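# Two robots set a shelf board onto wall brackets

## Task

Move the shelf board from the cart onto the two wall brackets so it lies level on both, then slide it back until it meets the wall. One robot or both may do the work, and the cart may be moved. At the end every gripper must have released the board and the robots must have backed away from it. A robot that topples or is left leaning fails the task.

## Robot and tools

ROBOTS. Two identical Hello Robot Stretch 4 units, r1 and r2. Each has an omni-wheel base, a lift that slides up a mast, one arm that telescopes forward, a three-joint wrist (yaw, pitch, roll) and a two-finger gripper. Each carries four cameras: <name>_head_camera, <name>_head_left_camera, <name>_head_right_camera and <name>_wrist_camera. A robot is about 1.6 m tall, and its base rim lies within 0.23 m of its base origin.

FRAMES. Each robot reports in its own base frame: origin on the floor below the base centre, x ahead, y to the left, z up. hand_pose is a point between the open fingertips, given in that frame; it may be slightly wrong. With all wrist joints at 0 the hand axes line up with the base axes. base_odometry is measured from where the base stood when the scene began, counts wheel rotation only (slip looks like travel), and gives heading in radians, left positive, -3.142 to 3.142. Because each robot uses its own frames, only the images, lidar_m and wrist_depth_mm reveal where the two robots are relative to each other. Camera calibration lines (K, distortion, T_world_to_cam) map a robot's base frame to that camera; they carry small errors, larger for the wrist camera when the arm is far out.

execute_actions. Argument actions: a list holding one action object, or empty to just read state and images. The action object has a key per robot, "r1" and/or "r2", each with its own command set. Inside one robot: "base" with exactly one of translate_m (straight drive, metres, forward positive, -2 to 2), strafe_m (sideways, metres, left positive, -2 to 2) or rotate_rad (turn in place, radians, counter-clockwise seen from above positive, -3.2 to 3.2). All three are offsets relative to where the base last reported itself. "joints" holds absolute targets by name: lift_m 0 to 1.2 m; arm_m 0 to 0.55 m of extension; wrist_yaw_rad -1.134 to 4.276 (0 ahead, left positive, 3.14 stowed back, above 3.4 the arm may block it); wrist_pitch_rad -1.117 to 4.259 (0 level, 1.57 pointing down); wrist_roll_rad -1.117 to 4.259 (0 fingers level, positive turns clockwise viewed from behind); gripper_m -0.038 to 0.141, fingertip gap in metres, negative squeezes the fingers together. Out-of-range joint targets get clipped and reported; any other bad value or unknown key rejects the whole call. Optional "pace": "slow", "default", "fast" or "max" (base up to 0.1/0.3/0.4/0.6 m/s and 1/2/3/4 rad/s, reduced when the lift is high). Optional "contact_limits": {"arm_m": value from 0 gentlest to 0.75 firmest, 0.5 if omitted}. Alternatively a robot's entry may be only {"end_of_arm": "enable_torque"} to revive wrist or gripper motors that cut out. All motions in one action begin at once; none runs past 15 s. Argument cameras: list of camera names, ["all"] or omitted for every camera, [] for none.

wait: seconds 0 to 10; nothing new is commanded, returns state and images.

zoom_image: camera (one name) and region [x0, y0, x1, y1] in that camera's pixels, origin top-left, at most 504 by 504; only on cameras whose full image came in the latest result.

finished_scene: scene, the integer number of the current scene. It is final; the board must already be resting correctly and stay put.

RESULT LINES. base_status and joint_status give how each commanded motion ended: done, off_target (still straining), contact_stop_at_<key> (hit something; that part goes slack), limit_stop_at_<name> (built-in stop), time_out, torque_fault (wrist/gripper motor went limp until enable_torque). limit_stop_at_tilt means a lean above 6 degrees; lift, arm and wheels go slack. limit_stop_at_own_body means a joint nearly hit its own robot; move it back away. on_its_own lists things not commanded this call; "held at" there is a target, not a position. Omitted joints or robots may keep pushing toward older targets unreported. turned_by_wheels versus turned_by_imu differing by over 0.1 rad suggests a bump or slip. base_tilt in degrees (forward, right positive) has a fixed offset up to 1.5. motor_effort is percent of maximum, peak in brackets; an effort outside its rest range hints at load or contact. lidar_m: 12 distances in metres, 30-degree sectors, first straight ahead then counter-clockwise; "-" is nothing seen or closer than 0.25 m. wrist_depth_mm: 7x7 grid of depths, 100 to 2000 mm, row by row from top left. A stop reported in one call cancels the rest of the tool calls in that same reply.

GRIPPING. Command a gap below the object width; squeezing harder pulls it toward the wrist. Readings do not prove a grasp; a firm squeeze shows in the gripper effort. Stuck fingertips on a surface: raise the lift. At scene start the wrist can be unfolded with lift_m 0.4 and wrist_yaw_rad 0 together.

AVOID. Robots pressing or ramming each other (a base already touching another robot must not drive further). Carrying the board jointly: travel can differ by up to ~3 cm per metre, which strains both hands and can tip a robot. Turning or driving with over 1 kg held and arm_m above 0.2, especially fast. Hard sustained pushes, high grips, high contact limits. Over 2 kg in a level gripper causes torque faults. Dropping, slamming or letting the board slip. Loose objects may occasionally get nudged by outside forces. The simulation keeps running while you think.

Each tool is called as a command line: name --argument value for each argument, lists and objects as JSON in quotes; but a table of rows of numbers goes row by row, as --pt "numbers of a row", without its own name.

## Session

execute_actions --actions '[]'

Scene clock: 0.00 s.
r1.base_odometry: x=+0.000 y=+0.000 heading=+0.000 (m, m, rad; r1's odometry frame)
r1.turned_by_wheels: +0.000 (rad since the last result)
r1.turned_by_imu: +0.000 (rad since the last result)
r1.base_tilt: forward=-0.1 right=-0.2 (deg)
r1.lidar_m: 3.19 2.11 1.32 1.18 1.20 1.46 1.53 1.54 1.91 2.98 5.61 3.52
r1.base_status: not commanded
r1.joint_positions: lift_m=+0.250 arm_m=+0.002 wrist_yaw_rad=+3.174 wrist_pitch_rad=+0.005 wrist_roll_rad=-0.006 gripper_m=+0.057
r1.joint_status: not commanded
r1.motor_effort: lift_m=+19 arm_m=-1 wrist_yaw_rad=-2 wrist_pitch_rad=-5 wrist_roll_rad=+0 gripper_m=-5 wheel_0=-1 wheel_1=+0 wheel_2=+0 (%)
r1.hand_pose: x=-0.1180 y=+0.0780 z=+0.4270 quat_wxyz=(-0.016, -0.003, -0.003, +1.000) (m; r1's base frame)
r1.wrist_depth_mm: - 134 182 1708 1808 1863 1430 / - 109 135 1756 1808 1863 1397 / - 115 135 1756 1808 1863 1366 / 135 134 196 1756 1756 1863 1366 / 1576 1618 1661 1756 1756 1808 1336 / 1205 1537 193 1661 204 1618 1336 / 960 960 1118 159 1060 1160 1182
r2.base_odometry: x=+0.000 y=+0.000 heading=+0.000 (m, m, rad; r2's odometry frame)
r2.turned_by_wheels: +0.000 (rad since the last result)
r2.turned_by_imu: +0.000 (rad since the last result)
r2.base_tilt: forward=-0.7 right=+0.2 (deg)
r2.lidar_m: 3.92 2.06 1.13 0.95 0.93 1.00 0.84 0.83 0.96 1.56 6.81 4.65
r2.base_status: not commanded
r2.joint_positions: lift_m=+0.250 arm_m=+0.000 wrist_yaw_rad=+3.107 wrist_pitch_rad=+0.014 wrist_roll_rad=+0.009 gripper_m=+0.057
r2.joint_status: not commanded
r2.motor_effort: lift_m=+22 arm_m=-1 wrist_yaw_rad=+1 wrist_pitch_rad=-7 wrist_roll_rad=+0 gripper_m=-3 wheel_0=+0 wheel_1=+0 wheel_2=+0 (%)
r2.hand_pose: x=-0.1148 y=+0.0972 z=+0.4243 quat_wxyz=(+0.017, -0.007, +0.004, +1.000) (m; r2's base frame)
r2.wrist_depth_mm: - 138 991 1060 1205 1078 878 / - 138 976 1060 1160 1118 904 / - 133 225 1060 1160 1138 904 / 115 139 946 1060 1138 1118 917 / 809 891 960 1042 1138 1118 917 / 820 891 195 1025 197 1098 917 / 831 866 960 110 1098 960 904
pictures: r1_head_camera, r1_head_left_camera, r1_head_right_camera, r1_wrist_camera, r2_head_camera, r2_head_left_camera, r2_head_right_camera, r2_wrist_camera
camera_calibration (this result's frames):
r1_wrist_camera: T_world_to_cam=[[-0.0080998, 0.998766, 0.0490074, -0.10892], [-0.00237291, 0.0489897, -0.998796, 0.482878], [-0.999964, -0.00820634, 0.00197318, 0.106722], [0, 0, 0, 1]] pos_world=[0.106982, 0.086005, 0.487424]
r2_wrist_camera: T_world_to_cam=[[0.0719335, 0.996036, -0.0523296, -0.0697347], [0.0258038, -0.0543064, -0.998191, 0.480746], [-0.997076, 0.0704531, -0.029608, 0.120075], [0, 0, 0, 1]] pos_world=[0.112335, 0.0871061, 0.479782]
Images, in order (width x height): r1_head_camera 420x560, r1_head_left_camera 420x672, r1_head_right_camera 420x672, r1_wrist_camera 616x392, r2_head_camera 420x560, r2_head_left_camera 420x672, r2_head_right_camera 420x672, r2_wrist_camera 616x392.

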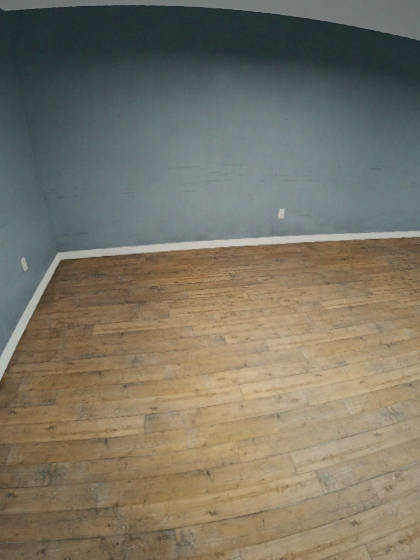

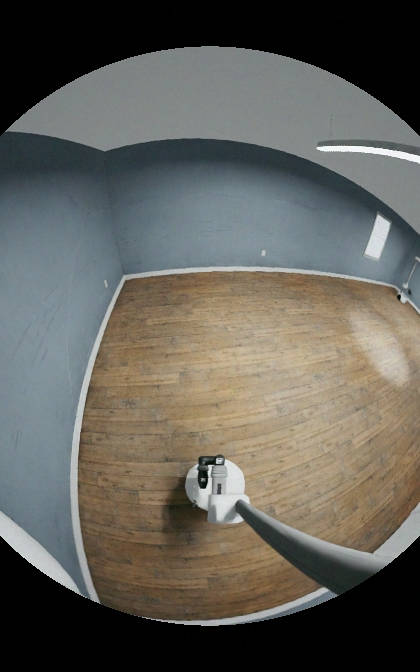

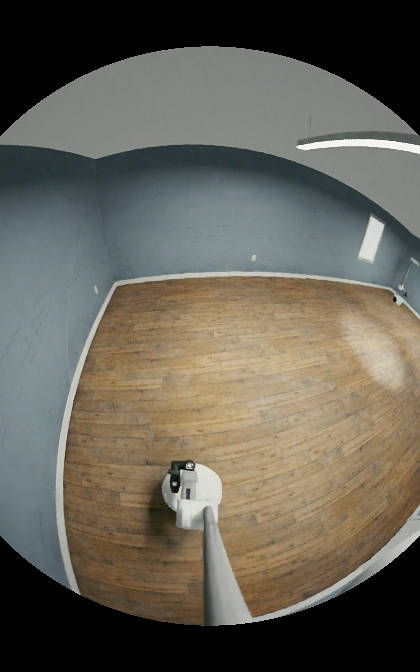

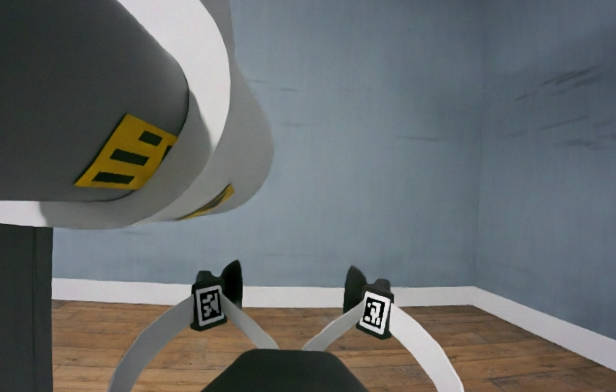

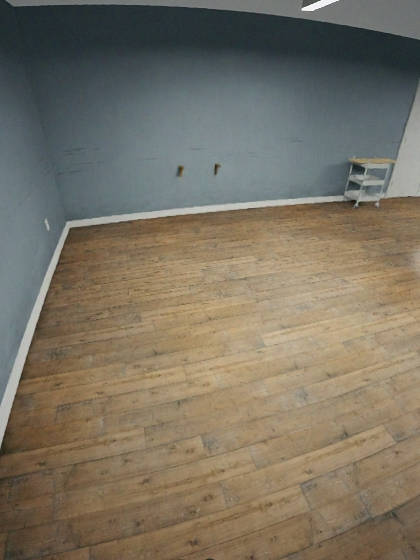

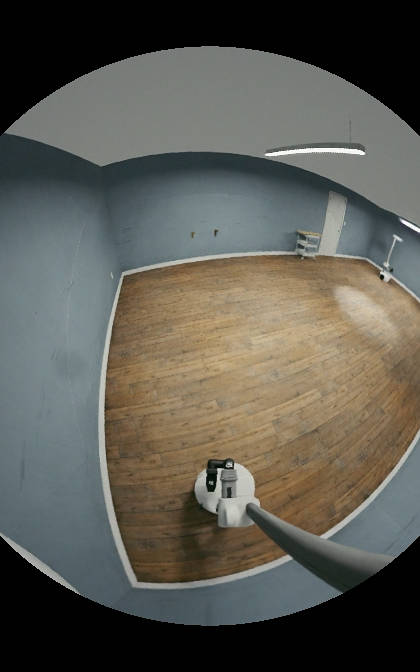

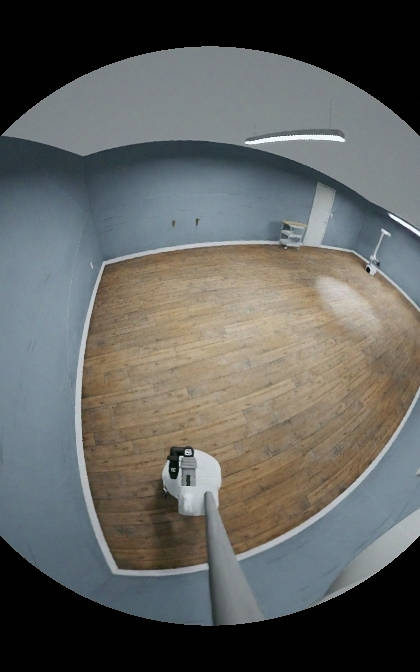

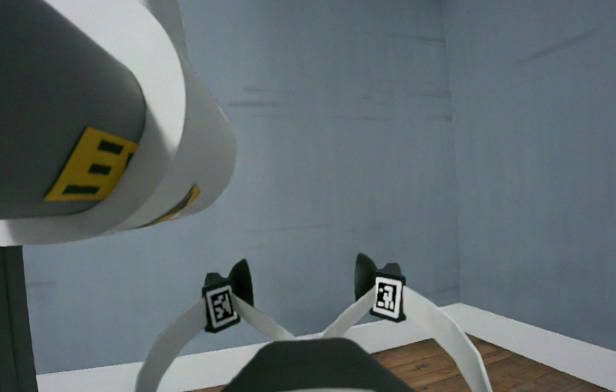

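execute_actions --actions '[{"r1":{"base":{"rotate_rad":-2.92},"joints":{"lift_m":0.2},"pace":"fast"},"r2":{"base":{"rotate_rad":-0.54},"joints":{"lift_m":0.2},"pace":"fast"}}]' --cameras '[]'

execute_actions --actions '[{"r1":{"base":{"strafe_m":2},"pace":"max","joints":{"lift_m":0.57,"wrist_yaw_rad":0,"wrist_roll_rad":1.57,"gripper_m":0.1}},"r2":{"base":{"translate_m":2},"pace":"max"}}]' --cameras '["r1_head_camera","r2_head_camera","r1_head_left_camera"]'

Scene clock: 3.03 s.
r1.base_odometry: x=+0.000 y=+0.000 heading=-2.919 (m, m, rad; r1's odometry frame)
r1.turned_by_wheels: -2.919 (rad since the last result)
r1.turned_by_imu: -2.944 (rad since the last result)
r1.base_tilt: forward=-0.1 right=-0.3 (deg)
r1.lidar_m: 1.52 1.61 2.24 7.17 4.35 3.29 3.23 1.66 1.22 1.20 1.26 1.57
r1.base_status: done
r1.joint_positions: lift_m=+0.200 arm_m=+0.002 wrist_yaw_rad=+3.174 wrist_pitch_rad=+0.005 wrist_roll_rad=-0.006 gripper_m=+0.057
r1.joint_status: all done
r1.motor_effort: lift_m=+19(19) arm_m=-1(1) wrist_yaw_rad=-1(2) wrist_pitch_rad=-7(7) wrist_roll_rad=+0(0) gripper_m=-2(4) wheel_0=+3(12) wheel_1=+3(12) wheel_2=+2(11) (%)
r1.hand_pose: x=-0.1179 y=+0.0780 z=+0.3768 quat_wxyz=(-0.016, -0.003, -0.003, +1.000) (m; r1's base frame)
r1.wrist_depth_mm: - 135 182 - - - - / - 109 135 - - - - / - 115 135 - - - - / 135 134 196 - - - - / 1756 - - - - - - / 1078 1366 194 1537 204 1618 1618 / 866 854 991 159 960 1042 1060
r2.base_odometry: x=+0.000 y=+0.000 heading=-0.540 (m, m, rad; r2's odometry frame)
r2.turned_by_wheels: -0.540 (rad since the last result)
r2.turned_by_imu: -0.532 (rad since the last result)
r2.base_tilt: forward=-0.7 right=+0.2 (deg)
r2.lidar_m: 4.73 3.90 2.13 1.14 0.94 0.93 0.99 0.83 0.83 0.96 1.48 6.83
r2.base_status: done
r2.joint_positions: lift_m=+0.200 arm_m=+0.000 wrist_yaw_rad=+3.107 wrist_pitch_rad=+0.014 wrist_roll_rad=+0.009 gripper_m=+0.057
r2.joint_status: all done
r2.motor_effort: lift_m=+16(19) arm_m=-1(1) wrist_yaw_rad=+1(1) wrist_pitch_rad=-6(7) wrist_roll_rad=+0(0) gripper_m=-2(2) wheel_0=+1(7) wheel_1=+0(9) wheel_2=+1(6) (%)
r2.hand_pose: x=-0.1148 y=+0.0972 z=+0.3745 quat_wxyz=(+0.017, -0.007, +0.004, +1.000) (m; r2's base frame)
r2.wrist_depth_mm: - 139 1281 1182 1042 891 798 / - 139 1255 1255 1042 891 809 / - 133 226 1229 1060 904 809 / 115 139 1182 1281 1060 904 820 / 820 1008 1205 1255 1025 917 809 / 842 991 194 1229 196 904 809 / 831 891 960 110 960 854 809
pictures: none
No camera images: the call's "cameras" was empty. Leave "cameras" out to get every camera's image.

Scene clock: 7.93 s.
r1.base_odometry: x=+0.441 y=-1.951 heading=-2.919 (m, m, rad; r1's odometry frame)
r1.turned_by_wheels: +0.000 (rad since the last result)
r1.turned_by_imu: +0.006 (rad since the last result)
r1.base_tilt: forward=-0.1 right=-0.3 (deg)
r1.lidar_m: 1.60 1.38 2.42 3.02 3.04 3.20 3.11 3.30 3.31 3.22 2.22 1.64
r1.base_status: done
r1.joint_positions: lift_m=+0.570 arm_m=+0.002 wrist_yaw_rad=+0.000 wrist_pitch_rad=+0.005 wrist_roll_rad=+1.570 gripper_m=+0.100
r1.joint_status: all done
r1.motor_effort: lift_m=+21(23) arm_m=-1(1) wrist_yaw_rad=-2(9) wrist_pitch_rad=-5(7) wrist_roll_rad=+2(6) gripper_m=-1(3) wheel_0=+1(17) wheel_1=-2(17) wheel_2=+0(4) (%)
r1.hand_pose: x=+0.4617 y=-0.0874 z=+0.7466 quat_wxyz=(+0.708, +0.707, +0.002, -0.002) (m; r1's base frame)
r1.wrist_depth_mm: 1336 1336 1366 1397 1397 1397 1060 / 1366 1366 1366 1397 1397 1430 1042 / 1366 1366 1366 1430 1397 1430 1042 / 1397 1430 1430 1397 1430 1430 1042 / 1397 1397 1397 1430 1430 1430 1025 / 1430 1430 1430 1464 198 1397 1008 / 1430 1430 1430 152 1464 1229 976
r2.base_odometry: x=+1.716 y=-1.028 heading=-0.540 (m, m, rad; r2's odometry frame)
r2.turned_by_wheels: +0.000 (rad since the last result)
r2.turned_by_imu: -0.004 (rad since the last result)
r2.base_tilt: forward=-0.7 right=+0.3 (deg)
r2.lidar_m: 2.85 2.62 2.56 2.90 2.44 2.45 2.60 2.14 2.13 2.42 3.94 3.03
r2.base_status: done
r2.joint_positions: lift_m=+0.200 arm_m=+0.000 wrist_yaw_rad=+3.107 wrist_pitch_rad=+0.014 wrist_roll_rad=+0.009 gripper_m=+0.057
r2.joint_status: not commanded
r2.motor_effort: lift_m=+17(17) arm_m=-1(1) wrist_yaw_rad=+1(1) wrist_pitch_rad=-7(6) wrist_roll_rad=+0(1) gripper_m=-3(3) wheel_0=-1(10) wheel_1=-1(7) wheel_2=-1(14) (%)
r2.hand_pose: x=-0.1148 y=+0.0972 z=+0.3744 quat_wxyz=(+0.017, -0.007, +0.004, +1.000) (m; r2's base frame)
r2.wrist_depth_mm: - 138 - - - - - / - 138 - - - - - / - 133 224 - - - - / 115 139 - - - - - / 1921 - - - - - 1983 / 1537 1499 194 1464 196 1281 1229 / 1042 960 976 110 960 854 878
pictures: r1_head_camera, r1_head_left_camera, r2_head_camera
Images, in order (width x height): r1_head_camera 420x560, r1_head_left_camera 420x672, r2_head_camera 420x560.

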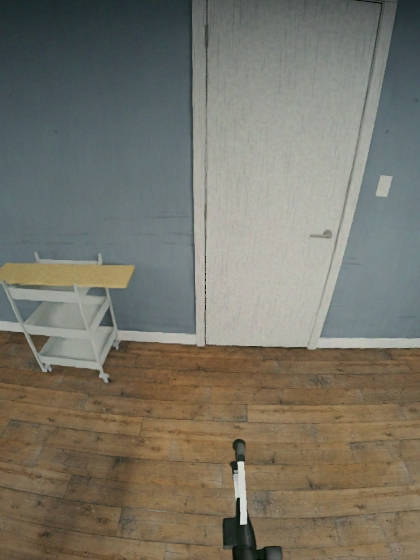

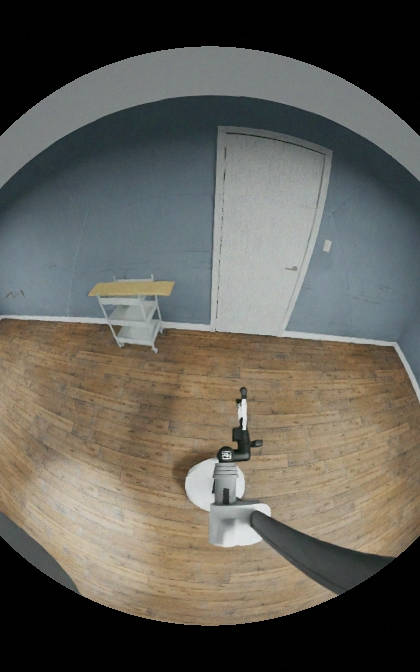

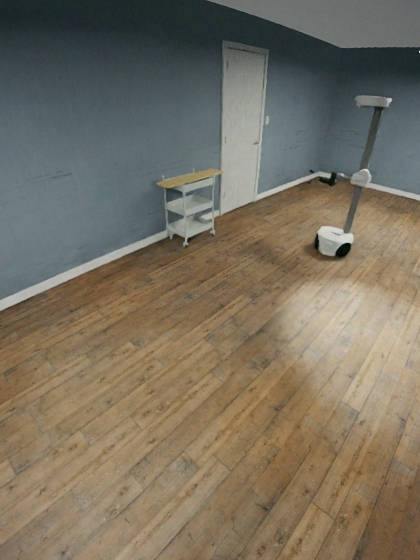

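execute_actions --actions '[{"r1":{"base":{"strafe_m":0.65}},"r2":{"base":{"translate_m":2},"pace":"max","joints":{"lift_m":0.57,"wrist_yaw_rad":0.8,"wrist_roll_rad":1.57,"gripper_m":0.1}}}]' --cameras '[]'

execute_actions --actions '[{"r1":{"base":{"rotate_rad":-0.055}},"r2":{"base":{"rotate_rad":0.855},"joints":{"wrist_yaw_rad":0}}}]' --cameras '["r1_head_camera","r2_head_camera","r1_wrist_camera","r2_wrist_camera"]'

Scene clock: 13.50 s.
r1.base_odometry: x=+0.584 y=-2.585 heading=-2.919 (m, m, rad; r1's odometry frame)
r1.turned_by_wheels: +0.000 (rad since the last result)
r1.turned_by_imu: +0.002 (rad since the last result)
r1.base_tilt: forward=-0.1 right=-0.2 (deg)
r1.lidar_m: 1.22 0.95 0.79 0.89 4.16 3.15 3.08 3.27 3.98 3.87 2.24 1.69
r1.base_status: done
r1.joint_positions: lift_m=+0.570 arm_m=+0.002 wrist_yaw_rad=+0.000 wrist_pitch_rad=+0.005 wrist_roll_rad=+1.570 gripper_m=+0.100
r1.joint_status: not commanded
r1.motor_effort: lift_m=+20(21) arm_m=-1(1) wrist_yaw_rad=-2(3) wrist_pitch_rad=-6(5) wrist_roll_rad=+2(2) gripper_m=-1(0) wheel_0=-4(11) wheel_1=+4(12) wheel_2=+0(2) (%)
r1.hand_pose: x=+0.4617 y=-0.0874 z=+0.7466 quat_wxyz=(+0.708, +0.707, +0.002, -0.002) (m; r1's base frame)
r1.wrist_depth_mm: 1397 1430 1430 1430 1430 1464 1042 / 1397 1430 1430 1430 1430 1430 1042 / 1430 1430 1430 1464 1464 1464 1042 / 1430 1464 1430 1464 1499 1430 1025 / 1464 1464 1499 1464 1397 1281 1025 / 1464 1464 1499 1464 198 1229 991 / 1430 1464 1464 152 1397 1138 976
r2.base_odometry: x=+3.431 y=-2.056 heading=-0.540 (m, m, rad; r2's odometry frame)
r2.turned_by_wheels: +0.000 (rad since the last result)
r2.turned_by_imu: -0.005 (rad since the last result)
r2.base_tilt: forward=-0.7 right=+0.2 (deg)
r2.lidar_m: 1.05 0.96 1.26 1.42 2.16 3.94 4.21 3.47 3.48 1.00 0.79 0.98
r2.base_status: done
r2.joint_positions: lift_m=+0.570 arm_m=+0.000 wrist_yaw_rad=+0.800 wrist_pitch_rad=+0.015 wrist_roll_rad=+1.570 gripper_m=+0.100
r2.joint_status: all done
r2.motor_effort: lift_m=+25(29) arm_m=-1(1) wrist_yaw_rad=+0(6) wrist_pitch_rad=-8(6) wrist_roll_rad=+0(7) gripper_m=-1(2) wheel_0=-2(5) wheel_1=-2(8) wheel_2=+1(13) (%)
r2.hand_pose: x=+0.4342 y=+0.1461 z=+0.7437 quat_wxyz=(+0.654, +0.649, +0.280, +0.271) (m; r2's base frame)
r2.wrist_depth_mm: 1118 1138 1138 1160 1098 1008 750 / 1138 1138 1138 778 1078 1042 798 / 1118 1118 1138 1060 1118 1078 960 / 1118 1138 1138 1118 1138 1160 1042 / 1098 1078 1098 1118 1118 1138 1060 / 1098 1098 214 1098 216 1118 1078 / 1078 1098 1098 110 1138 1118 1042
pictures: none
No camera images: the call's "cameras" was empty. Leave "cameras" out to get every camera's image.

Scene clock: 15.10 s.
r1.base_odometry: x=+0.584 y=-2.585 heading=-2.974 (m, m, rad; r1's odometry frame)
r1.turned_by_wheels: -0.054 (rad since the last result)
r1.turned_by_imu: -0.055 (rad since the last result)
r1.base_tilt: forward=-0.2 right=-0.3 (deg)
r1.lidar_m: 1.22 1.19 0.79 0.81 4.37 3.19 3.11 3.21 4.03 3.88 2.38 1.71
r1.base_status: done
r1.joint_positions: lift_m=+0.570 arm_m=+0.002 wrist_yaw_rad=+0.000 wrist_pitch_rad=+0.005 wrist_roll_rad=+1.570 gripper_m=+0.100
r1.joint_status: not commanded
r1.motor_effort: lift_m=+20(20) arm_m=-1(1) wrist_yaw_rad=-2(2) wrist_pitch_rad=-6(6) wrist_roll_rad=+3(2) gripper_m=-2(3) wheel_0=+3(6) wheel_1=+3(9) wheel_2=+1(8) (%)
r1.hand_pose: x=+0.4617 y=-0.0874 z=+0.7466 quat_wxyz=(+0.708, +0.707, +0.002, -0.002) (m; r1's base frame)
r1.wrist_depth_mm: 1430 1430 1430 1430 1499 1464 1042 / 1430 1430 1430 1464 1499 1464 1060 / 1464 1430 1464 1464 1464 1464 1060 / 1430 1464 1464 1499 1499 1464 1042 / 1430 1464 1464 1464 1499 1366 1025 / 1430 1430 1464 1078 198 1160 991 / 1430 1430 1430 152 1397 1138 976
r2.base_odometry: x=+3.431 y=-2.056 heading=+0.315 (m, m, rad; r2's odometry frame)
r2.turned_by_wheels: +0.855 (rad since the last result)
r2.turned_by_imu: +0.842 (rad since the last result)
r2.base_tilt: forward=-0.7 right=+0.2 (deg)
r2.lidar_m: 1.00 1.33 1.81 3.94 4.09 3.60 3.55 3.60 0.81 0.89 1.21 0.96
r2.base_status: done
r2.joint_positions: lift_m=+0.570 arm_m=+0.000 wrist_yaw_rad=+0.000 wrist_pitch_rad=+0.015 wrist_roll_rad=+1.570 gripper_m=+0.100
r2.joint_status: all done
r2.motor_effort: lift_m=+25(25) arm_m=-1(1) wrist_yaw_rad=+0(4) wrist_pitch_rad=-8(7) wrist_roll_rad=+1(0) gripper_m=+0(1) wheel_0=+1(6) wheel_1=+1(7) wheel_2=-2(9) (%)
r2.hand_pose: x=+0.4590 y=-0.0873 z=+0.7437 quat_wxyz=(+0.707, +0.707, +0.005, -0.005) (m; r2's base frame)
r2.wrist_depth_mm: 1042 1042 1060 699 991 931 750 / 1042 1060 1060 1060 1078 1078 991 / 1025 1042 1060 1060 1060 1078 1025 / 1042 1060 1025 1042 1078 1078 1042 / 1042 1060 1060 1078 1078 1098 1042 / 1042 1042 214 1078 216 1060 1042 / 1042 1060 1060 110 1078 1098 1060
pictures: r1_head_camera, r1_wrist_camera, r2_head_camera, r2_wrist_camera
camera_calibration (this result's frames):
r1_wrist_camera: T_world_to_cam=[[-0.0299356, -0.0445341, -0.998559, 0.746335], [0.00585137, 0.998982, -0.0447284, 0.178531], [0.999535, -0.00718191, -0.0296445, -0.215117], [0, 0, 0, 1]] pos_world=[0.236314, -0.146657, 0.746868]
r2_wrist_camera: T_world_to_cam=[[-0.0516259, 0.0432138, -0.997731, 0.766141], [-0.0129743, 0.99895, 0.043938, 0.109474], [0.998582, 0.0152133, -0.0510111, -0.190321], [0, 0, 0, 1]] pos_world=[0.231024, -0.139572, 0.749884]
Images, in order (width x height): r1_head_camera 420x560, r1_wrist_camera 616x392, r2_head_camera 420x560, r2_wrist_camera 616x392.

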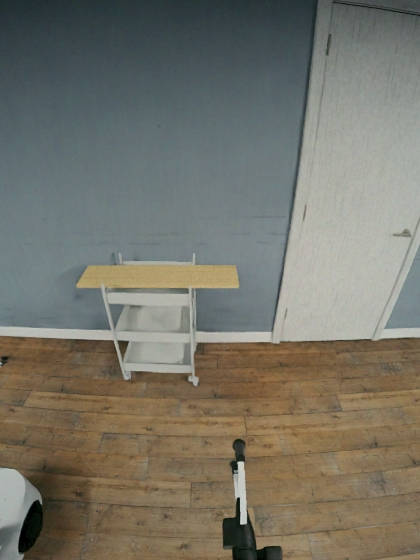

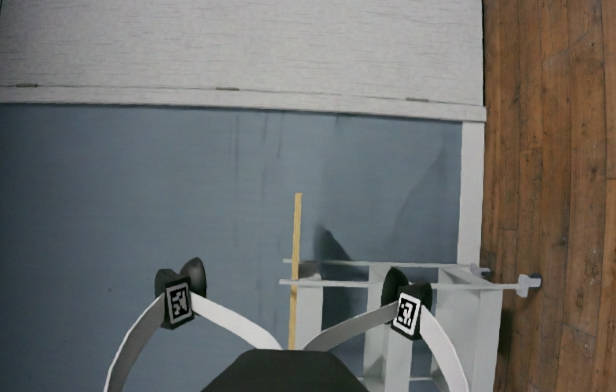

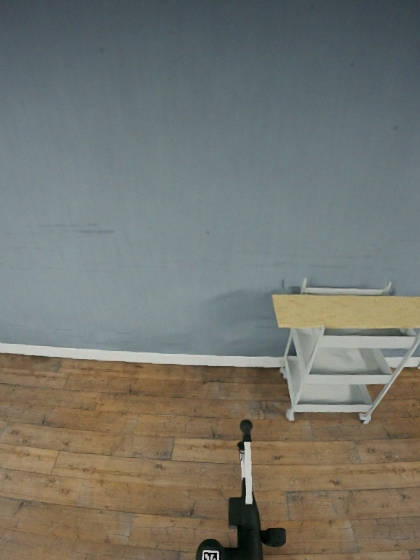

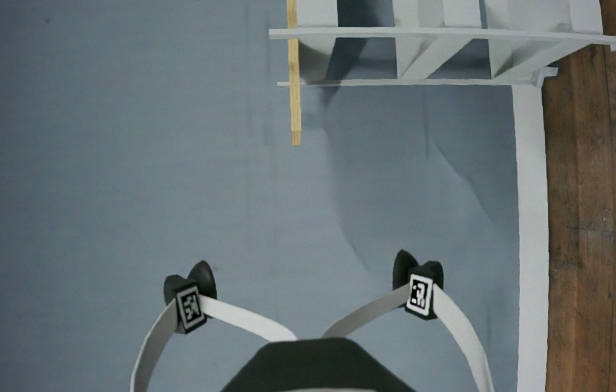

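execute_actions --actions '[{"r1":{"base":{"translate_m":0.68},"joints":{"arm_m":0.14}},"r2":{"base":{"strafe_m":-0.21},"joints":{"arm_m":0.14}}}]' --cameras '[]'

execute_actions --actions '[{"r2":{"base":{"translate_m":0.31}}}]' --cameras '["r1_head_camera","r1_wrist_camera","r2_wrist_camera"]'

Scene clock: 19.50 s.
r1.base_odometry: x=-0.086 y=-2.699 heading=-2.973 (m, m, rad; r1's odometry frame)
r1.turned_by_wheels: +0.000 (rad since the last result)
r1.turned_by_imu: -0.001 (rad since the last result)
r1.base_tilt: forward=+0.0 right=-0.2 (deg)
r1.lidar_m: 0.56 0.57 0.64 0.55 0.57 3.92 3.88 3.93 4.02 3.87 1.38 1.01
r1.base_status: done
r1.joint_positions: lift_m=+0.570 arm_m=+0.139 wrist_yaw_rad=+0.000 wrist_pitch_rad=+0.005 wrist_roll_rad=+1.570 gripper_m=+0.100
r1.joint_status: all done
r1.motor_effort: lift_m=+20(20) arm_m=+5(5) wrist_yaw_rad=-2(2) wrist_pitch_rad=-6(5) wrist_roll_rad=+1(2) gripper_m=+0(3) wheel_0=+3(8) wheel_1=+4(9) wheel_2=-2(17) (%)
r1.hand_pose: x=+0.5986 y=-0.0874 z=+0.7467 quat_wxyz=(+0.708, +0.707, +0.002, -0.002) (m; r1's base frame)
r1.wrist_depth_mm: 621 621 627 627 640 640 647 / 609 621 634 634 634 640 647 / 621 621 627 627 634 634 647 / 615 615 621 627 634 640 647 / 609 615 627 627 634 634 647 / 609 615 621 627 198 640 647 / 609 615 621 152 634 544 647
r2.base_odometry: x=+3.496 y=-2.256 heading=+0.315 (m, m, rad; r2's odometry frame)
r2.turned_by_wheels: +0.000 (rad since the last result)
r2.turned_by_imu: -0.001 (rad since the last result)
r2.base_tilt: forward=-0.7 right=+0.2 (deg)
r2.lidar_m: 0.90 1.32 1.85 4.14 4.31 3.63 3.55 3.62 4.77 0.61 0.57 0.89
r2.base_status: done
r2.joint_positions: lift_m=+0.570 arm_m=+0.139 wrist_yaw_rad=+0.000 wrist_pitch_rad=+0.014 wrist_roll_rad=+1.570 gripper_m=+0.100
r2.joint_status: all done
r2.motor_effort: lift_m=+25(25) arm_m=+4(5) wrist_yaw_rad=+2(0) wrist_pitch_rad=-8(6) wrist_roll_rad=+1(1) gripper_m=-2(0) wheel_0=+0(7) wheel_1=+1(8) wheel_2=+0(2) (%)
r2.hand_pose: x=+0.5986 y=-0.0874 z=+0.7437 quat_wxyz=(+0.707, +0.707, +0.005, -0.005) (m; r2's base frame)
r2.wrist_depth_mm: 904 904 917 512 931 647 831 / 904 917 917 512 946 661 820 / 904 917 917 549 931 778 831 / 904 904 904 917 931 946 946 / 904 904 931 917 904 931 946 / 904 917 214 931 216 946 946 / 904 904 917 110 931 946 931
pictures: none
No camera images: the call's "cameras" was empty. Leave "cameras" out to get every camera's image.

Scene clock: 22.00 s.
r1.base_odometry: x=-0.086 y=-2.699 heading=-2.973 (m, m, rad; r1's odometry frame)
r1.turned_by_wheels: +0.000 (rad since the last result)
r1.turned_by_imu: +0.000 (rad since the last result)
r1.base_tilt: forward=+0.0 right=-0.2 (deg)
r1.lidar_m: 0.56 0.58 0.62 0.52 0.65 3.91 3.88 3.93 4.01 3.88 1.37 0.99
r1.base_status: not commanded
r1.joint_positions: lift_m=+0.570 arm_m=+0.139 wrist_yaw_rad=+0.000 wrist_pitch_rad=+0.005 wrist_roll_rad=+1.570 gripper_m=+0.100
r1.joint_status: not commanded
r1.motor_effort: lift_m=+20(20) arm_m=+5(5) wrist_yaw_rad=-2(2) wrist_pitch_rad=-6(5) wrist_roll_rad=+2(2) gripper_m=-1(1) wheel_0=+3(3) wheel_1=+3(4) wheel_2=-2(2) (%)
r1.hand_pose: x=+0.5986 y=-0.0874 z=+0.7467 quat_wxyz=(+0.708, +0.707, +0.002, -0.002) (m; r1's base frame)
r1.wrist_depth_mm: 621 621 627 634 640 647 654 / 621 627 627 634 634 640 654 / 615 621 627 627 634 647 647 / 621 615 627 627 634 640 647 / 609 621 627 627 640 640 640 / 609 615 621 621 198 634 647 / 609 615 621 152 627 549 647
r2.base_odometry: x=+3.791 y=-2.160 heading=+0.315 (m, m, rad; r2's odometry frame)
r2.turned_by_wheels: +0.000 (rad since the last result)
r2.turned_by_imu: -0.001 (rad since the last result)
r2.base_tilt: forward=-0.6 right=+0.2 (deg)
r2.lidar_m: 0.61 1.00 1.41 3.83 4.33 3.93 3.88 3.94 0.61 0.51 0.72 0.61
r2.base_status: done
r2.joint_positions: lift_m=+0.570 arm_m=+0.139 wrist_yaw_rad=+0.000 wrist_pitch_rad=+0.014 wrist_roll_rad=+1.570 gripper_m=+0.100
r2.joint_status: not commanded
r2.motor_effort: lift_m=+25(25) arm_m=+4(4) wrist_yaw_rad=+1(1) wrist_pitch_rad=-8(7) wrist_roll_rad=+0(0) gripper_m=+0(1) wheel_0=+1(6) wheel_1=+1(4) wheel_2=+0(8) (%)
r2.hand_pose: x=+0.5986 y=-0.0874 z=+0.7437 quat_wxyz=(+0.707, +0.707, +0.005, -0.005) (m; r2's base frame)
r2.wrist_depth_mm: 597 597 615 244 200 535 477 / 597 603 609 244 259 535 455 / 597 597 609 517 615 621 591 / 603 603 603 609 621 621 627 / 597 609 603 615 615 627 627 / 597 603 214 609 216 621 627 / 597 603 609 110 621 621 621
pictures: r1_head_camera, r1_wrist_camera, r2_wrist_camera
camera_calibration (this result's frames):
r1_wrist_camera: T_world_to_cam=[[-0.029857, -0.0444856, -0.998564, 0.750415], [0.00570149, 0.998985, -0.0446749, 0.177737], [0.999538, -0.00702716, -0.0295731, -0.351952], [0, 0, 0, 1]] pos_world=[0.373181, -0.146648, 0.746869]
r2_wrist_camera: T_world_to_cam=[[-0.0515061, 0.0432984, -0.997734, 0.77332], [-0.0126646, 0.998951, 0.044005, 0.111139], [0.998592, 0.0149024, -0.0509038, -0.329824], [0, 0, 0, 1]] pos_world=[0.370598, -0.139591, 0.749887]
Images, in order (width x height): r1_head_camera 420x560, r1_wrist_camera 616x392, r2_wrist_camera 616x392.

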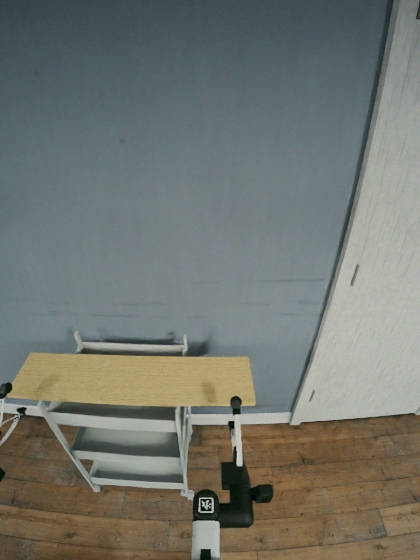

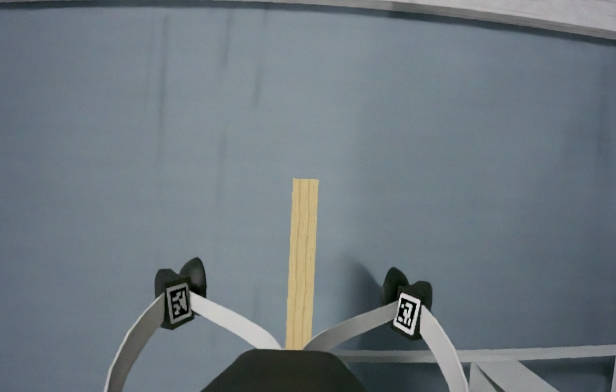

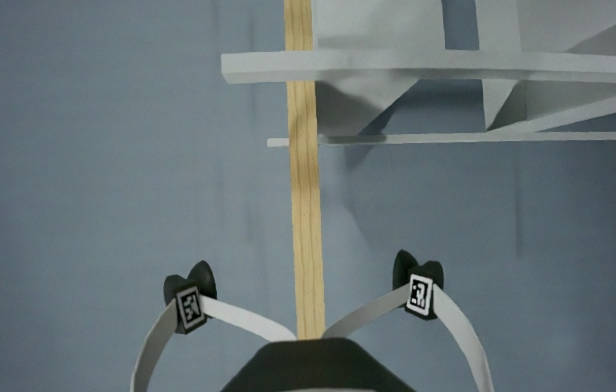

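Both edges at about 0.24 depth.

execute_actions --actions '[{"r1":{"joints":{"lift_m":0.564,"arm_m":0.24}},"r2":{"joints":{"lift_m":0.564,"arm_m":0.245}}}]' --cameras '["r2_head_camera"]'

Scene clock: 25.97 s.
r1.base_odometry: x=-0.086 y=-2.699 heading=-2.973 (m, m, rad; r1's odometry frame)
r1.turned_by_wheels: +0.000 (rad since the last result)
r1.turned_by_imu: +0.000 (rad since the last result)
r1.base_tilt: forward=+0.0 right=-0.2 (deg)
r1.lidar_m: 0.58 0.57 0.64 0.52 0.64 3.93 3.87 3.92 4.02 3.87 1.38 1.00
r1.base_status: not commanded
r1.joint_positions: lift_m=+0.564 arm_m=+0.239 wrist_yaw_rad=+0.000 wrist_pitch_rad=+0.005 wrist_roll_rad=+1.570 gripper_m=+0.100
r1.joint_status: all done
r1.motor_effort: lift_m=+17(19) arm_m=+5(5) wrist_yaw_rad=-3(2) wrist_pitch_rad=-5(6) wrist_roll_rad=+2(2) gripper_m=-3(1) wheel_0=+2(2) wheel_1=+4(4) wheel_2=-1(1) (%)
r1.hand_pose: x=+0.6986 y=-0.0874 z=+0.7409 quat_wxyz=(+0.708, +0.707, +0.002, -0.002) (m; r1's base frame)
r1.wrist_depth_mm: 521 521 525 530 539 539 549 / 517 525 525 530 535 539 544 / 517 521 521 525 535 539 544 / 512 521 525 525 530 535 539 / 512 517 521 525 535 535 544 / 512 512 521 525 198 535 539 / 512 512 521 152 530 535 539
r2.base_odometry: x=+3.791 y=-2.160 heading=+0.315 (m, m, rad; r2's odometry frame)
r2.turned_by_wheels: +0.000 (rad since the last result)
r2.turned_by_imu: +0.000 (rad since the last result)
r2.base_tilt: forward=-0.7 right=+0.2 (deg)
r2.lidar_m: 0.66 1.01 1.42 3.81 4.32 3.94 3.92 3.94 0.63 0.51 0.73 0.58
r2.base_status: not commanded
r2.joint_positions: lift_m=+0.564 arm_m=+0.244 wrist_yaw_rad=+0.000 wrist_pitch_rad=+0.014 wrist_roll_rad=+1.570 gripper_m=+0.100
r2.joint_status: all done
r2.motor_effort: lift_m=+15(23) arm_m=+5(2) wrist_yaw_rad=+2(2) wrist_pitch_rad=-6(7) wrist_roll_rad=+0(0) gripper_m=+0(1) wheel_0=+1(1) wheel_1=+2(1) wheel_2=+0(0) (%)
r2.hand_pose: x=+0.7035 y=-0.0875 z=+0.7387 quat_wxyz=(+0.707, +0.707, +0.005, -0.005) (m; r2's base frame)
r2.wrist_depth_mm: 492 500 500 140 174 517 433 / 496 496 504 140 298 517 433 / 492 496 504 140 512 517 512 / 492 496 504 140 508 517 521 / 496 496 500 140 508 517 521 / 496 496 215 140 203 512 521 / 492 496 504 110 512 517 521
pictures: r2_head_camera
Images, in order (width x height): r2_head_camera 420x560.

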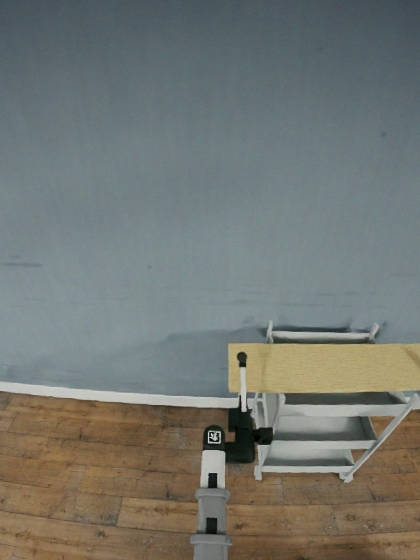

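execute_actions --actions '[{"r1":{"joints":{"gripper_m":-0.02,"arm_m":0.262}},"r2":{"joints":{"gripper_m":-0.02,"arm_m":0.251}}}]' --cameras '[]'

execute_actions --actions '[{"r1":{"joints":{"lift_m":0.66},"pace":"slow"},"r2":{"joints":{"lift_m":0.66},"pace":"slow"}}]' --cameras '[]'

execute_actions --actions '[{"r1":{"joints":{"lift_m":0.72,"arm_m":0.06}},"r2":{"joints":{"lift_m":0.72,"arm_m":0.05}}}]' --cameras '["r1_head_camera","r2_wrist_camera"]'

Scene clock: 28.50 s.
r1.base_odometry: x=-0.086 y=-2.699 heading=-2.973 (m, m, rad; r1's odometry frame)
r1.turned_by_wheels: +0.000 (rad since the last result)
r1.turned_by_imu: +0.000 (rad since the last result)
r1.base_tilt: forward=+0.0 right=-0.3 (deg)
r1.lidar_m: 0.56 0.59 0.62 0.53 0.65 3.92 3.86 3.94 4.02 3.88 1.38 1.02
r1.base_status: not commanded
r1.joint_positions: lift_m=+0.564 arm_m=+0.261 wrist_yaw_rad=+0.001 wrist_pitch_rad=+0.005 wrist_roll_rad=+1.570 gripper_m=-0.019
r1.joint_status: all done
r1.motor_effort: lift_m=+17(17) arm_m=+4(5) wrist_yaw_rad=-4(4) wrist_pitch_rad=-4(6) wrist_roll_rad=+1(1) gripper_m=-24(22) wheel_0=+3(2) wheel_1=+3(4) wheel_2=-1(2) (%)
r1.hand_pose: x=+0.7207 y=-0.0872 z=+0.7411 quat_wxyz=(+0.708, +0.707, +0.002, -0.001) (m; r1's base frame)
r1.wrist_depth_mm: 492 496 504 508 512 517 517 / 496 496 504 508 512 517 521 / 492 496 504 504 508 517 517 / 492 500 504 131 512 517 521 / 492 496 500 131 504 517 517 / 492 496 180 131 508 512 517 / 488 496 500 130 504 512 512
r2.base_odometry: x=+3.791 y=-2.160 heading=+0.315 (m, m, rad; r2's odometry frame)
r2.turned_by_wheels: +0.000 (rad since the last result)
r2.turned_by_imu: +0.000 (rad since the last result)
r2.base_tilt: forward=-0.6 right=+0.2 (deg)
r2.lidar_m: 0.69 1.01 1.38 3.81 4.31 3.95 3.89 3.95 0.64 0.52 0.73 0.60
r2.base_status: not commanded
r2.joint_positions: lift_m=+0.564 arm_m=+0.250 wrist_yaw_rad=+0.000 wrist_pitch_rad=+0.013 wrist_roll_rad=+1.570 gripper_m=-0.019
r2.joint_status: all done
r2.motor_effort: lift_m=+16(15) arm_m=+4(5) wrist_yaw_rad=+0(3) wrist_pitch_rad=-2(6) wrist_roll_rad=+0(0) gripper_m=-20(20) wheel_0=+1(1) wheel_1=+1(2) wheel_2=+0(0) (%)
r2.hand_pose: x=+0.7097 y=-0.0873 z=+0.7390 quat_wxyz=(+0.707, +0.707, +0.005, -0.004) (m; r2's base frame)
r2.wrist_depth_mm: 492 492 496 128 175 508 421 / 484 492 496 129 297 508 421 / 488 488 496 129 504 504 508 / 484 492 496 129 504 508 512 / 492 500 492 129 504 512 517 / 492 492 183 129 185 508 512 / 492 496 496 110 508 508 512
pictures: none
No camera images: the call's "cameras" was empty. Leave "cameras" out to get every camera's image.

Scene clock: 30.17 s.
r1.base_odometry: x=-0.086 y=-2.699 heading=-2.973 (m, m, rad; r1's odometry frame)
r1.turned_by_wheels: +0.000 (rad since the last result)
r1.turned_by_imu: +0.000 (rad since the last result)
r1.base_tilt: forward=+0.0 right=-0.2 (deg)
r1.lidar_m: 0.57 0.59 0.62 0.51 0.63 3.92 3.86 3.93 4.03 3.86 1.39 1.00
r1.base_status: not commanded
r1.joint_positions: lift_m=+0.660 arm_m=+0.261 wrist_yaw_rad=+0.000 wrist_pitch_rad=+0.015 wrist_roll_rad=+1.570 gripper_m=-0.019
r1.joint_status: all done
r1.on_its_own: wrist_pitch_rad is at rest, and its effort (-33) is outside its rest range (-23 to +23)
r1.motor_effort: lift_m=+25(28) arm_m=+4(4) wrist_yaw_rad=-3(4) wrist_pitch_rad=-33(37) wrist_roll_rad=+3(1) gripper_m=-22(22) wheel_0=+2(3) wheel_1=+4(4) wheel_2=-2(2) (%)
r1.hand_pose: x=+0.7207 y=-0.0873 z=+0.8335 quat_wxyz=(+0.707, +0.707, +0.005, -0.005) (m; r1's base frame)
r1.wrist_depth_mm: 492 496 504 508 517 521 530 / 488 500 500 504 517 521 530 / 488 496 504 512 512 521 530 / 488 496 504 131 512 521 525 / 488 496 500 131 512 517 525 / 484 492 180 131 184 517 521 / 488 488 500 130 512 517 521
r2.base_odometry: x=+3.791 y=-2.160 heading=+0.315 (m, m, rad; r2's odometry frame)
r2.turned_by_wheels: +0.000 (rad since the last result)
r2.turned_by_imu: +0.000 (rad since the last result)
r2.base_tilt: forward=-0.7 right=+0.2 (deg)
r2.lidar_m: 0.70 1.00 1.41 3.80 4.31 3.93 3.91 3.95 0.62 0.52 0.72 0.57
r2.base_status: not commanded
r2.joint_positions: lift_m=+0.659 arm_m=+0.250 wrist_yaw_rad=+0.000 wrist_pitch_rad=+0.024 wrist_roll_rad=+1.570 gripper_m=-0.019
r2.joint_status: all done
r2.on_its_own: wrist_pitch_rad is at rest, and its effort (-33) is outside its rest range (-23 to +23)
r2.motor_effort: lift_m=+29(29) arm_m=+4(4) wrist_yaw_rad=+1(0) wrist_pitch_rad=-33(37) wrist_roll_rad=+0(0) gripper_m=-20(19) wheel_0=+1(1) wheel_1=+2(1) wheel_2=+0(0) (%)
r2.hand_pose: x=+0.7097 y=-0.0873 z=+0.8307 quat_wxyz=(+0.707, +0.707, +0.008, -0.008) (m; r2's base frame)
r2.wrist_depth_mm: 484 484 492 129 421 282 - / 480 492 496 129 421 268 521 / 484 484 496 129 504 517 512 / 484 492 496 129 512 512 517 / 484 492 500 129 504 512 517 / 484 492 185 129 185 512 521 / 480 488 496 110 504 512 521
pictures: none
No camera images: the call's "cameras" was empty. Leave "cameras" out to get every camera's image.

Scene clock: 31.87 s.
r1.base_odometry: x=-0.086 y=-2.699 heading=-2.973 (m, m, rad; r1's odometry frame)
r1.turned_by_wheels: +0.000 (rad since the last result)
r1.turned_by_imu: +0.000 (rad since the last result)
r1.base_tilt: forward=+0.0 right=-0.2 (deg)
r1.lidar_m: 0.40 0.42 0.58 0.52 0.65 3.92 3.88 3.94 4.01 3.87 1.36 1.03
r1.base_status: not commanded
r1.joint_positions: lift_m=+0.720 arm_m=+0.061 wrist_yaw_rad=-0.001 wrist_pitch_rad=+0.015 wrist_roll_rad=+1.570 gripper_m=-0.019
r1.joint_status: all done
r1.on_its_own: wrist_pitch_rad is at rest, and its effort (-34) is outside its rest range (-23 to +23)
r1.motor_effort: lift_m=+25(28) arm_m=-5(4) wrist_yaw_rad=+1(1) wrist_pitch_rad=-34(34) wrist_roll_rad=+2(1) gripper_m=-21(20) wheel_0=+2(3) wheel_1=+4(4) wheel_2=-2(2) (%)
r1.hand_pose: x=+0.5201 y=-0.0877 z=+0.8935 quat_wxyz=(+0.707, +0.707, +0.005, -0.006) (m; r1's base frame)
r1.wrist_depth_mm: 699 699 707 715 715 707 715 / 691 699 707 715 723 732 750 / 691 699 707 715 723 732 741 / 691 691 707 131 723 732 741 / 691 691 699 131 723 723 732 / 683 691 180 131 184 723 732 / 683 691 699 130 574 634 615
r2.base_odometry: x=+3.791 y=-2.160 heading=+0.315 (m, m, rad; r2's odometry frame)
r2.turned_by_wheels: +0.000 (rad since the last result)
r2.turned_by_imu: +0.000 (rad since the last result)
r2.base_tilt: forward=-0.7 right=+0.2 (deg)
r2.lidar_m: 0.55 1.00 1.38 3.80 4.32 3.93 3.91 3.95 0.62 0.51 0.57 0.44
r2.base_status: not commanded
r2.joint_positions: lift_m=+0.719 arm_m=+0.051 wrist_yaw_rad=+0.000 wrist_pitch_rad=+0.024 wrist_roll_rad=+1.570 gripper_m=-0.019
r2.joint_status: all done
r2.on_its_own: wrist_pitch_rad is at rest, and its effort (-34) is outside its rest range (-23 to +23)
r2.motor_effort: lift_m=+29(32) arm_m=-4(6) wrist_yaw_rad=+0(1) wrist_pitch_rad=-34(34) wrist_roll_rad=+0(0) gripper_m=-19(19) wheel_0=+1(1) wheel_1=+2(1) wheel_2=+0(0) (%)
r2.hand_pose: x=+0.5101 y=-0.0873 z=+0.8908 quat_wxyz=(+0.707, +0.707, +0.008, -0.008) (m; r2's base frame)
r2.wrist_depth_mm: 668 683 699 128 621 296 298 / 668 683 699 128 621 296 297 / 676 683 699 129 699 723 640 / 676 683 691 129 699 715 732 / 676 683 699 129 707 723 723 / 676 691 184 129 185 723 732 / 683 683 699 110 715 715 723
pictures: r1_head_camera, r2_wrist_camera
camera_calibration (this result's frames):
r2_wrist_camera: T_world_to_cam=[[-0.0606338, 0.0434994, -0.997212, 0.919637], [-0.0125042, 0.998938, 0.044335, 0.103101], [0.998082, 0.0151576, -0.0600256, -0.225529], [0, 0, 0, 1]] pos_world=[0.282147, -0.139577, 0.898964]
Images, in order (width x height): r1_head_camera 420x560, r2_wrist_camera 616x392.

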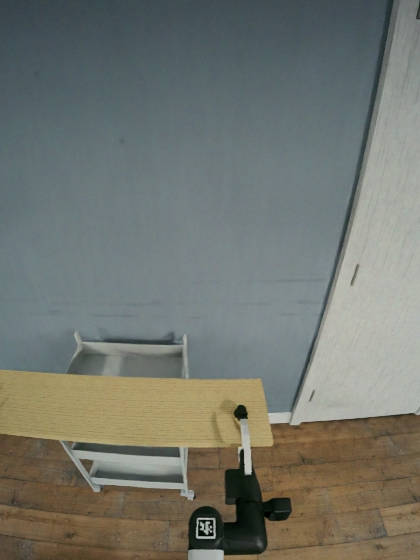

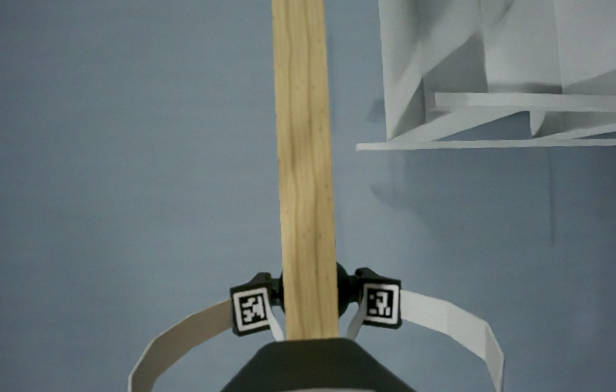

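execute_actions --actions '[{"r1":{"base":{"strafe_m":2}},"r2":{"base":{"strafe_m":2}}}]' --cameras '["r2_head_camera","r2_wrist_camera"]'

Scene clock: 40.13 s.
r1.base_odometry: x=+0.248 y=-4.670 heading=-2.974 (m, m, rad; r1's odometry frame)
r1.turned_by_wheels: +0.000 (rad since the last result)
r1.turned_by_imu: +0.001 (rad since the last result)
r1.base_tilt: forward=+0.0 right=-0.2 (deg)
r1.lidar_m: 0.39 0.42 0.57 0.51 0.60 3.93 3.87 3.93 5.33 3.93 1.39 1.00
r1.base_status: done
r1.joint_positions: lift_m=+0.720 arm_m=+0.061 wrist_yaw_rad=-0.003 wrist_pitch_rad=+0.015 wrist_roll_rad=+1.570 gripper_m=-0.019
r1.joint_status: not commanded
r1.on_its_own: wrist_pitch_rad is at rest, and its effort (-33) is outside its rest range (-23 to +23)
r1.motor_effort: lift_m=+24(25) arm_m=-5(5) wrist_yaw_rad=+6(6) wrist_pitch_rad=-33(33) wrist_roll_rad=+1(2) gripper_m=-24(22) wheel_0=-7(12) wheel_1=+2(12) wheel_2=+0(0) (%)
r1.hand_pose: x=+0.5199 y=-0.0883 z=+0.8935 quat_wxyz=(+0.707, +0.707, +0.004, -0.006) (m; r1's base frame)
r1.wrist_depth_mm: 676 683 699 707 715 723 723 / 676 691 699 699 715 723 732 / 676 683 691 699 715 723 723 / 676 683 691 133 707 715 723 / 676 683 683 132 707 723 715 / 668 683 180 131 184 715 723 / 668 668 683 131 707 715 723
r2.base_odometry: x=+3.171 y=-0.259 heading=+0.315 (m, m, rad; r2's odometry frame)
r2.turned_by_wheels: +0.000 (rad since the last result)
r2.turned_by_imu: +0.011 (rad since the last result)
r2.base_tilt: forward=-0.7 right=+0.1 (deg)
r2.lidar_m: 0.55 0.96 1.42 2.15 2.27 3.12 3.88 3.94 0.63 0.48 0.59 0.43
r2.base_status: done
r2.joint_positions: lift_m=+0.719 arm_m=+0.051 wrist_yaw_rad=+0.004 wrist_pitch_rad=+0.024 wrist_roll_rad=+1.570 gripper_m=-0.019
r2.joint_status: not commanded
r2.on_its_own: wrist_pitch_rad is at rest, and its effort (-34) is outside its rest range (-23 to +23)
r2.motor_effort: lift_m=+28(29) arm_m=-4(4) wrist_yaw_rad=-10(11) wrist_pitch_rad=-34(33) wrist_roll_rad=-1(0) gripper_m=-19(19) wheel_0=+3(8) wheel_1=+0(8) wheel_2=+1(4) (%)
r2.hand_pose: x=+0.5104 y=-0.0863 z=+0.8908 quat_wxyz=(+0.707, +0.707, +0.010, -0.007) (m; r2's base frame)
r2.wrist_depth_mm: 683 691 707 129 699 723 723 / 676 691 699 130 707 723 732 / 691 691 699 130 723 732 732 / 691 683 707 129 723 732 750 / 683 699 707 129 715 732 741 / 683 707 183 129 185 732 741 / 683 699 707 109 732 732 741
pictures: r2_head_camera, r2_wrist_camera
camera_calibration (this result's frames):
r2_wrist_camera: T_world_to_cam=[[-0.0607823, 0.0432916, -0.997212, 0.919725], [-0.0159222, 0.99889, 0.044335, 0.103856], [0.998024, 0.0185726, -0.0600255, -0.22551], [0, 0, 0, 1]] pos_world=[0.282621, -0.139369, 0.89902]
Images, in order (width x height): r2_head_camera 420x560, r2_wrist_camera 616x392.

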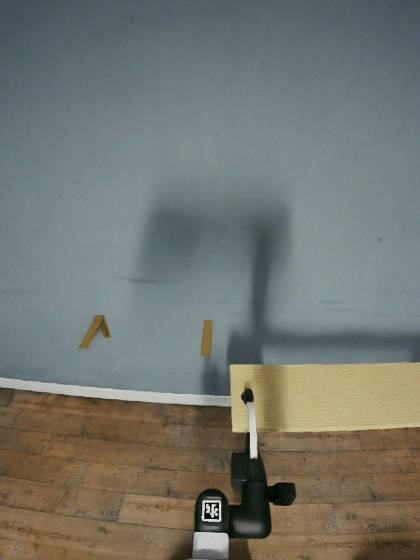

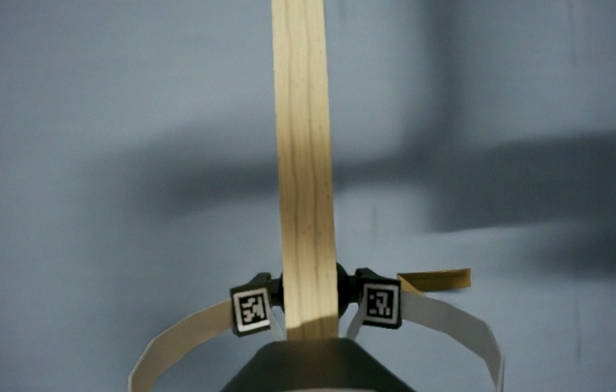

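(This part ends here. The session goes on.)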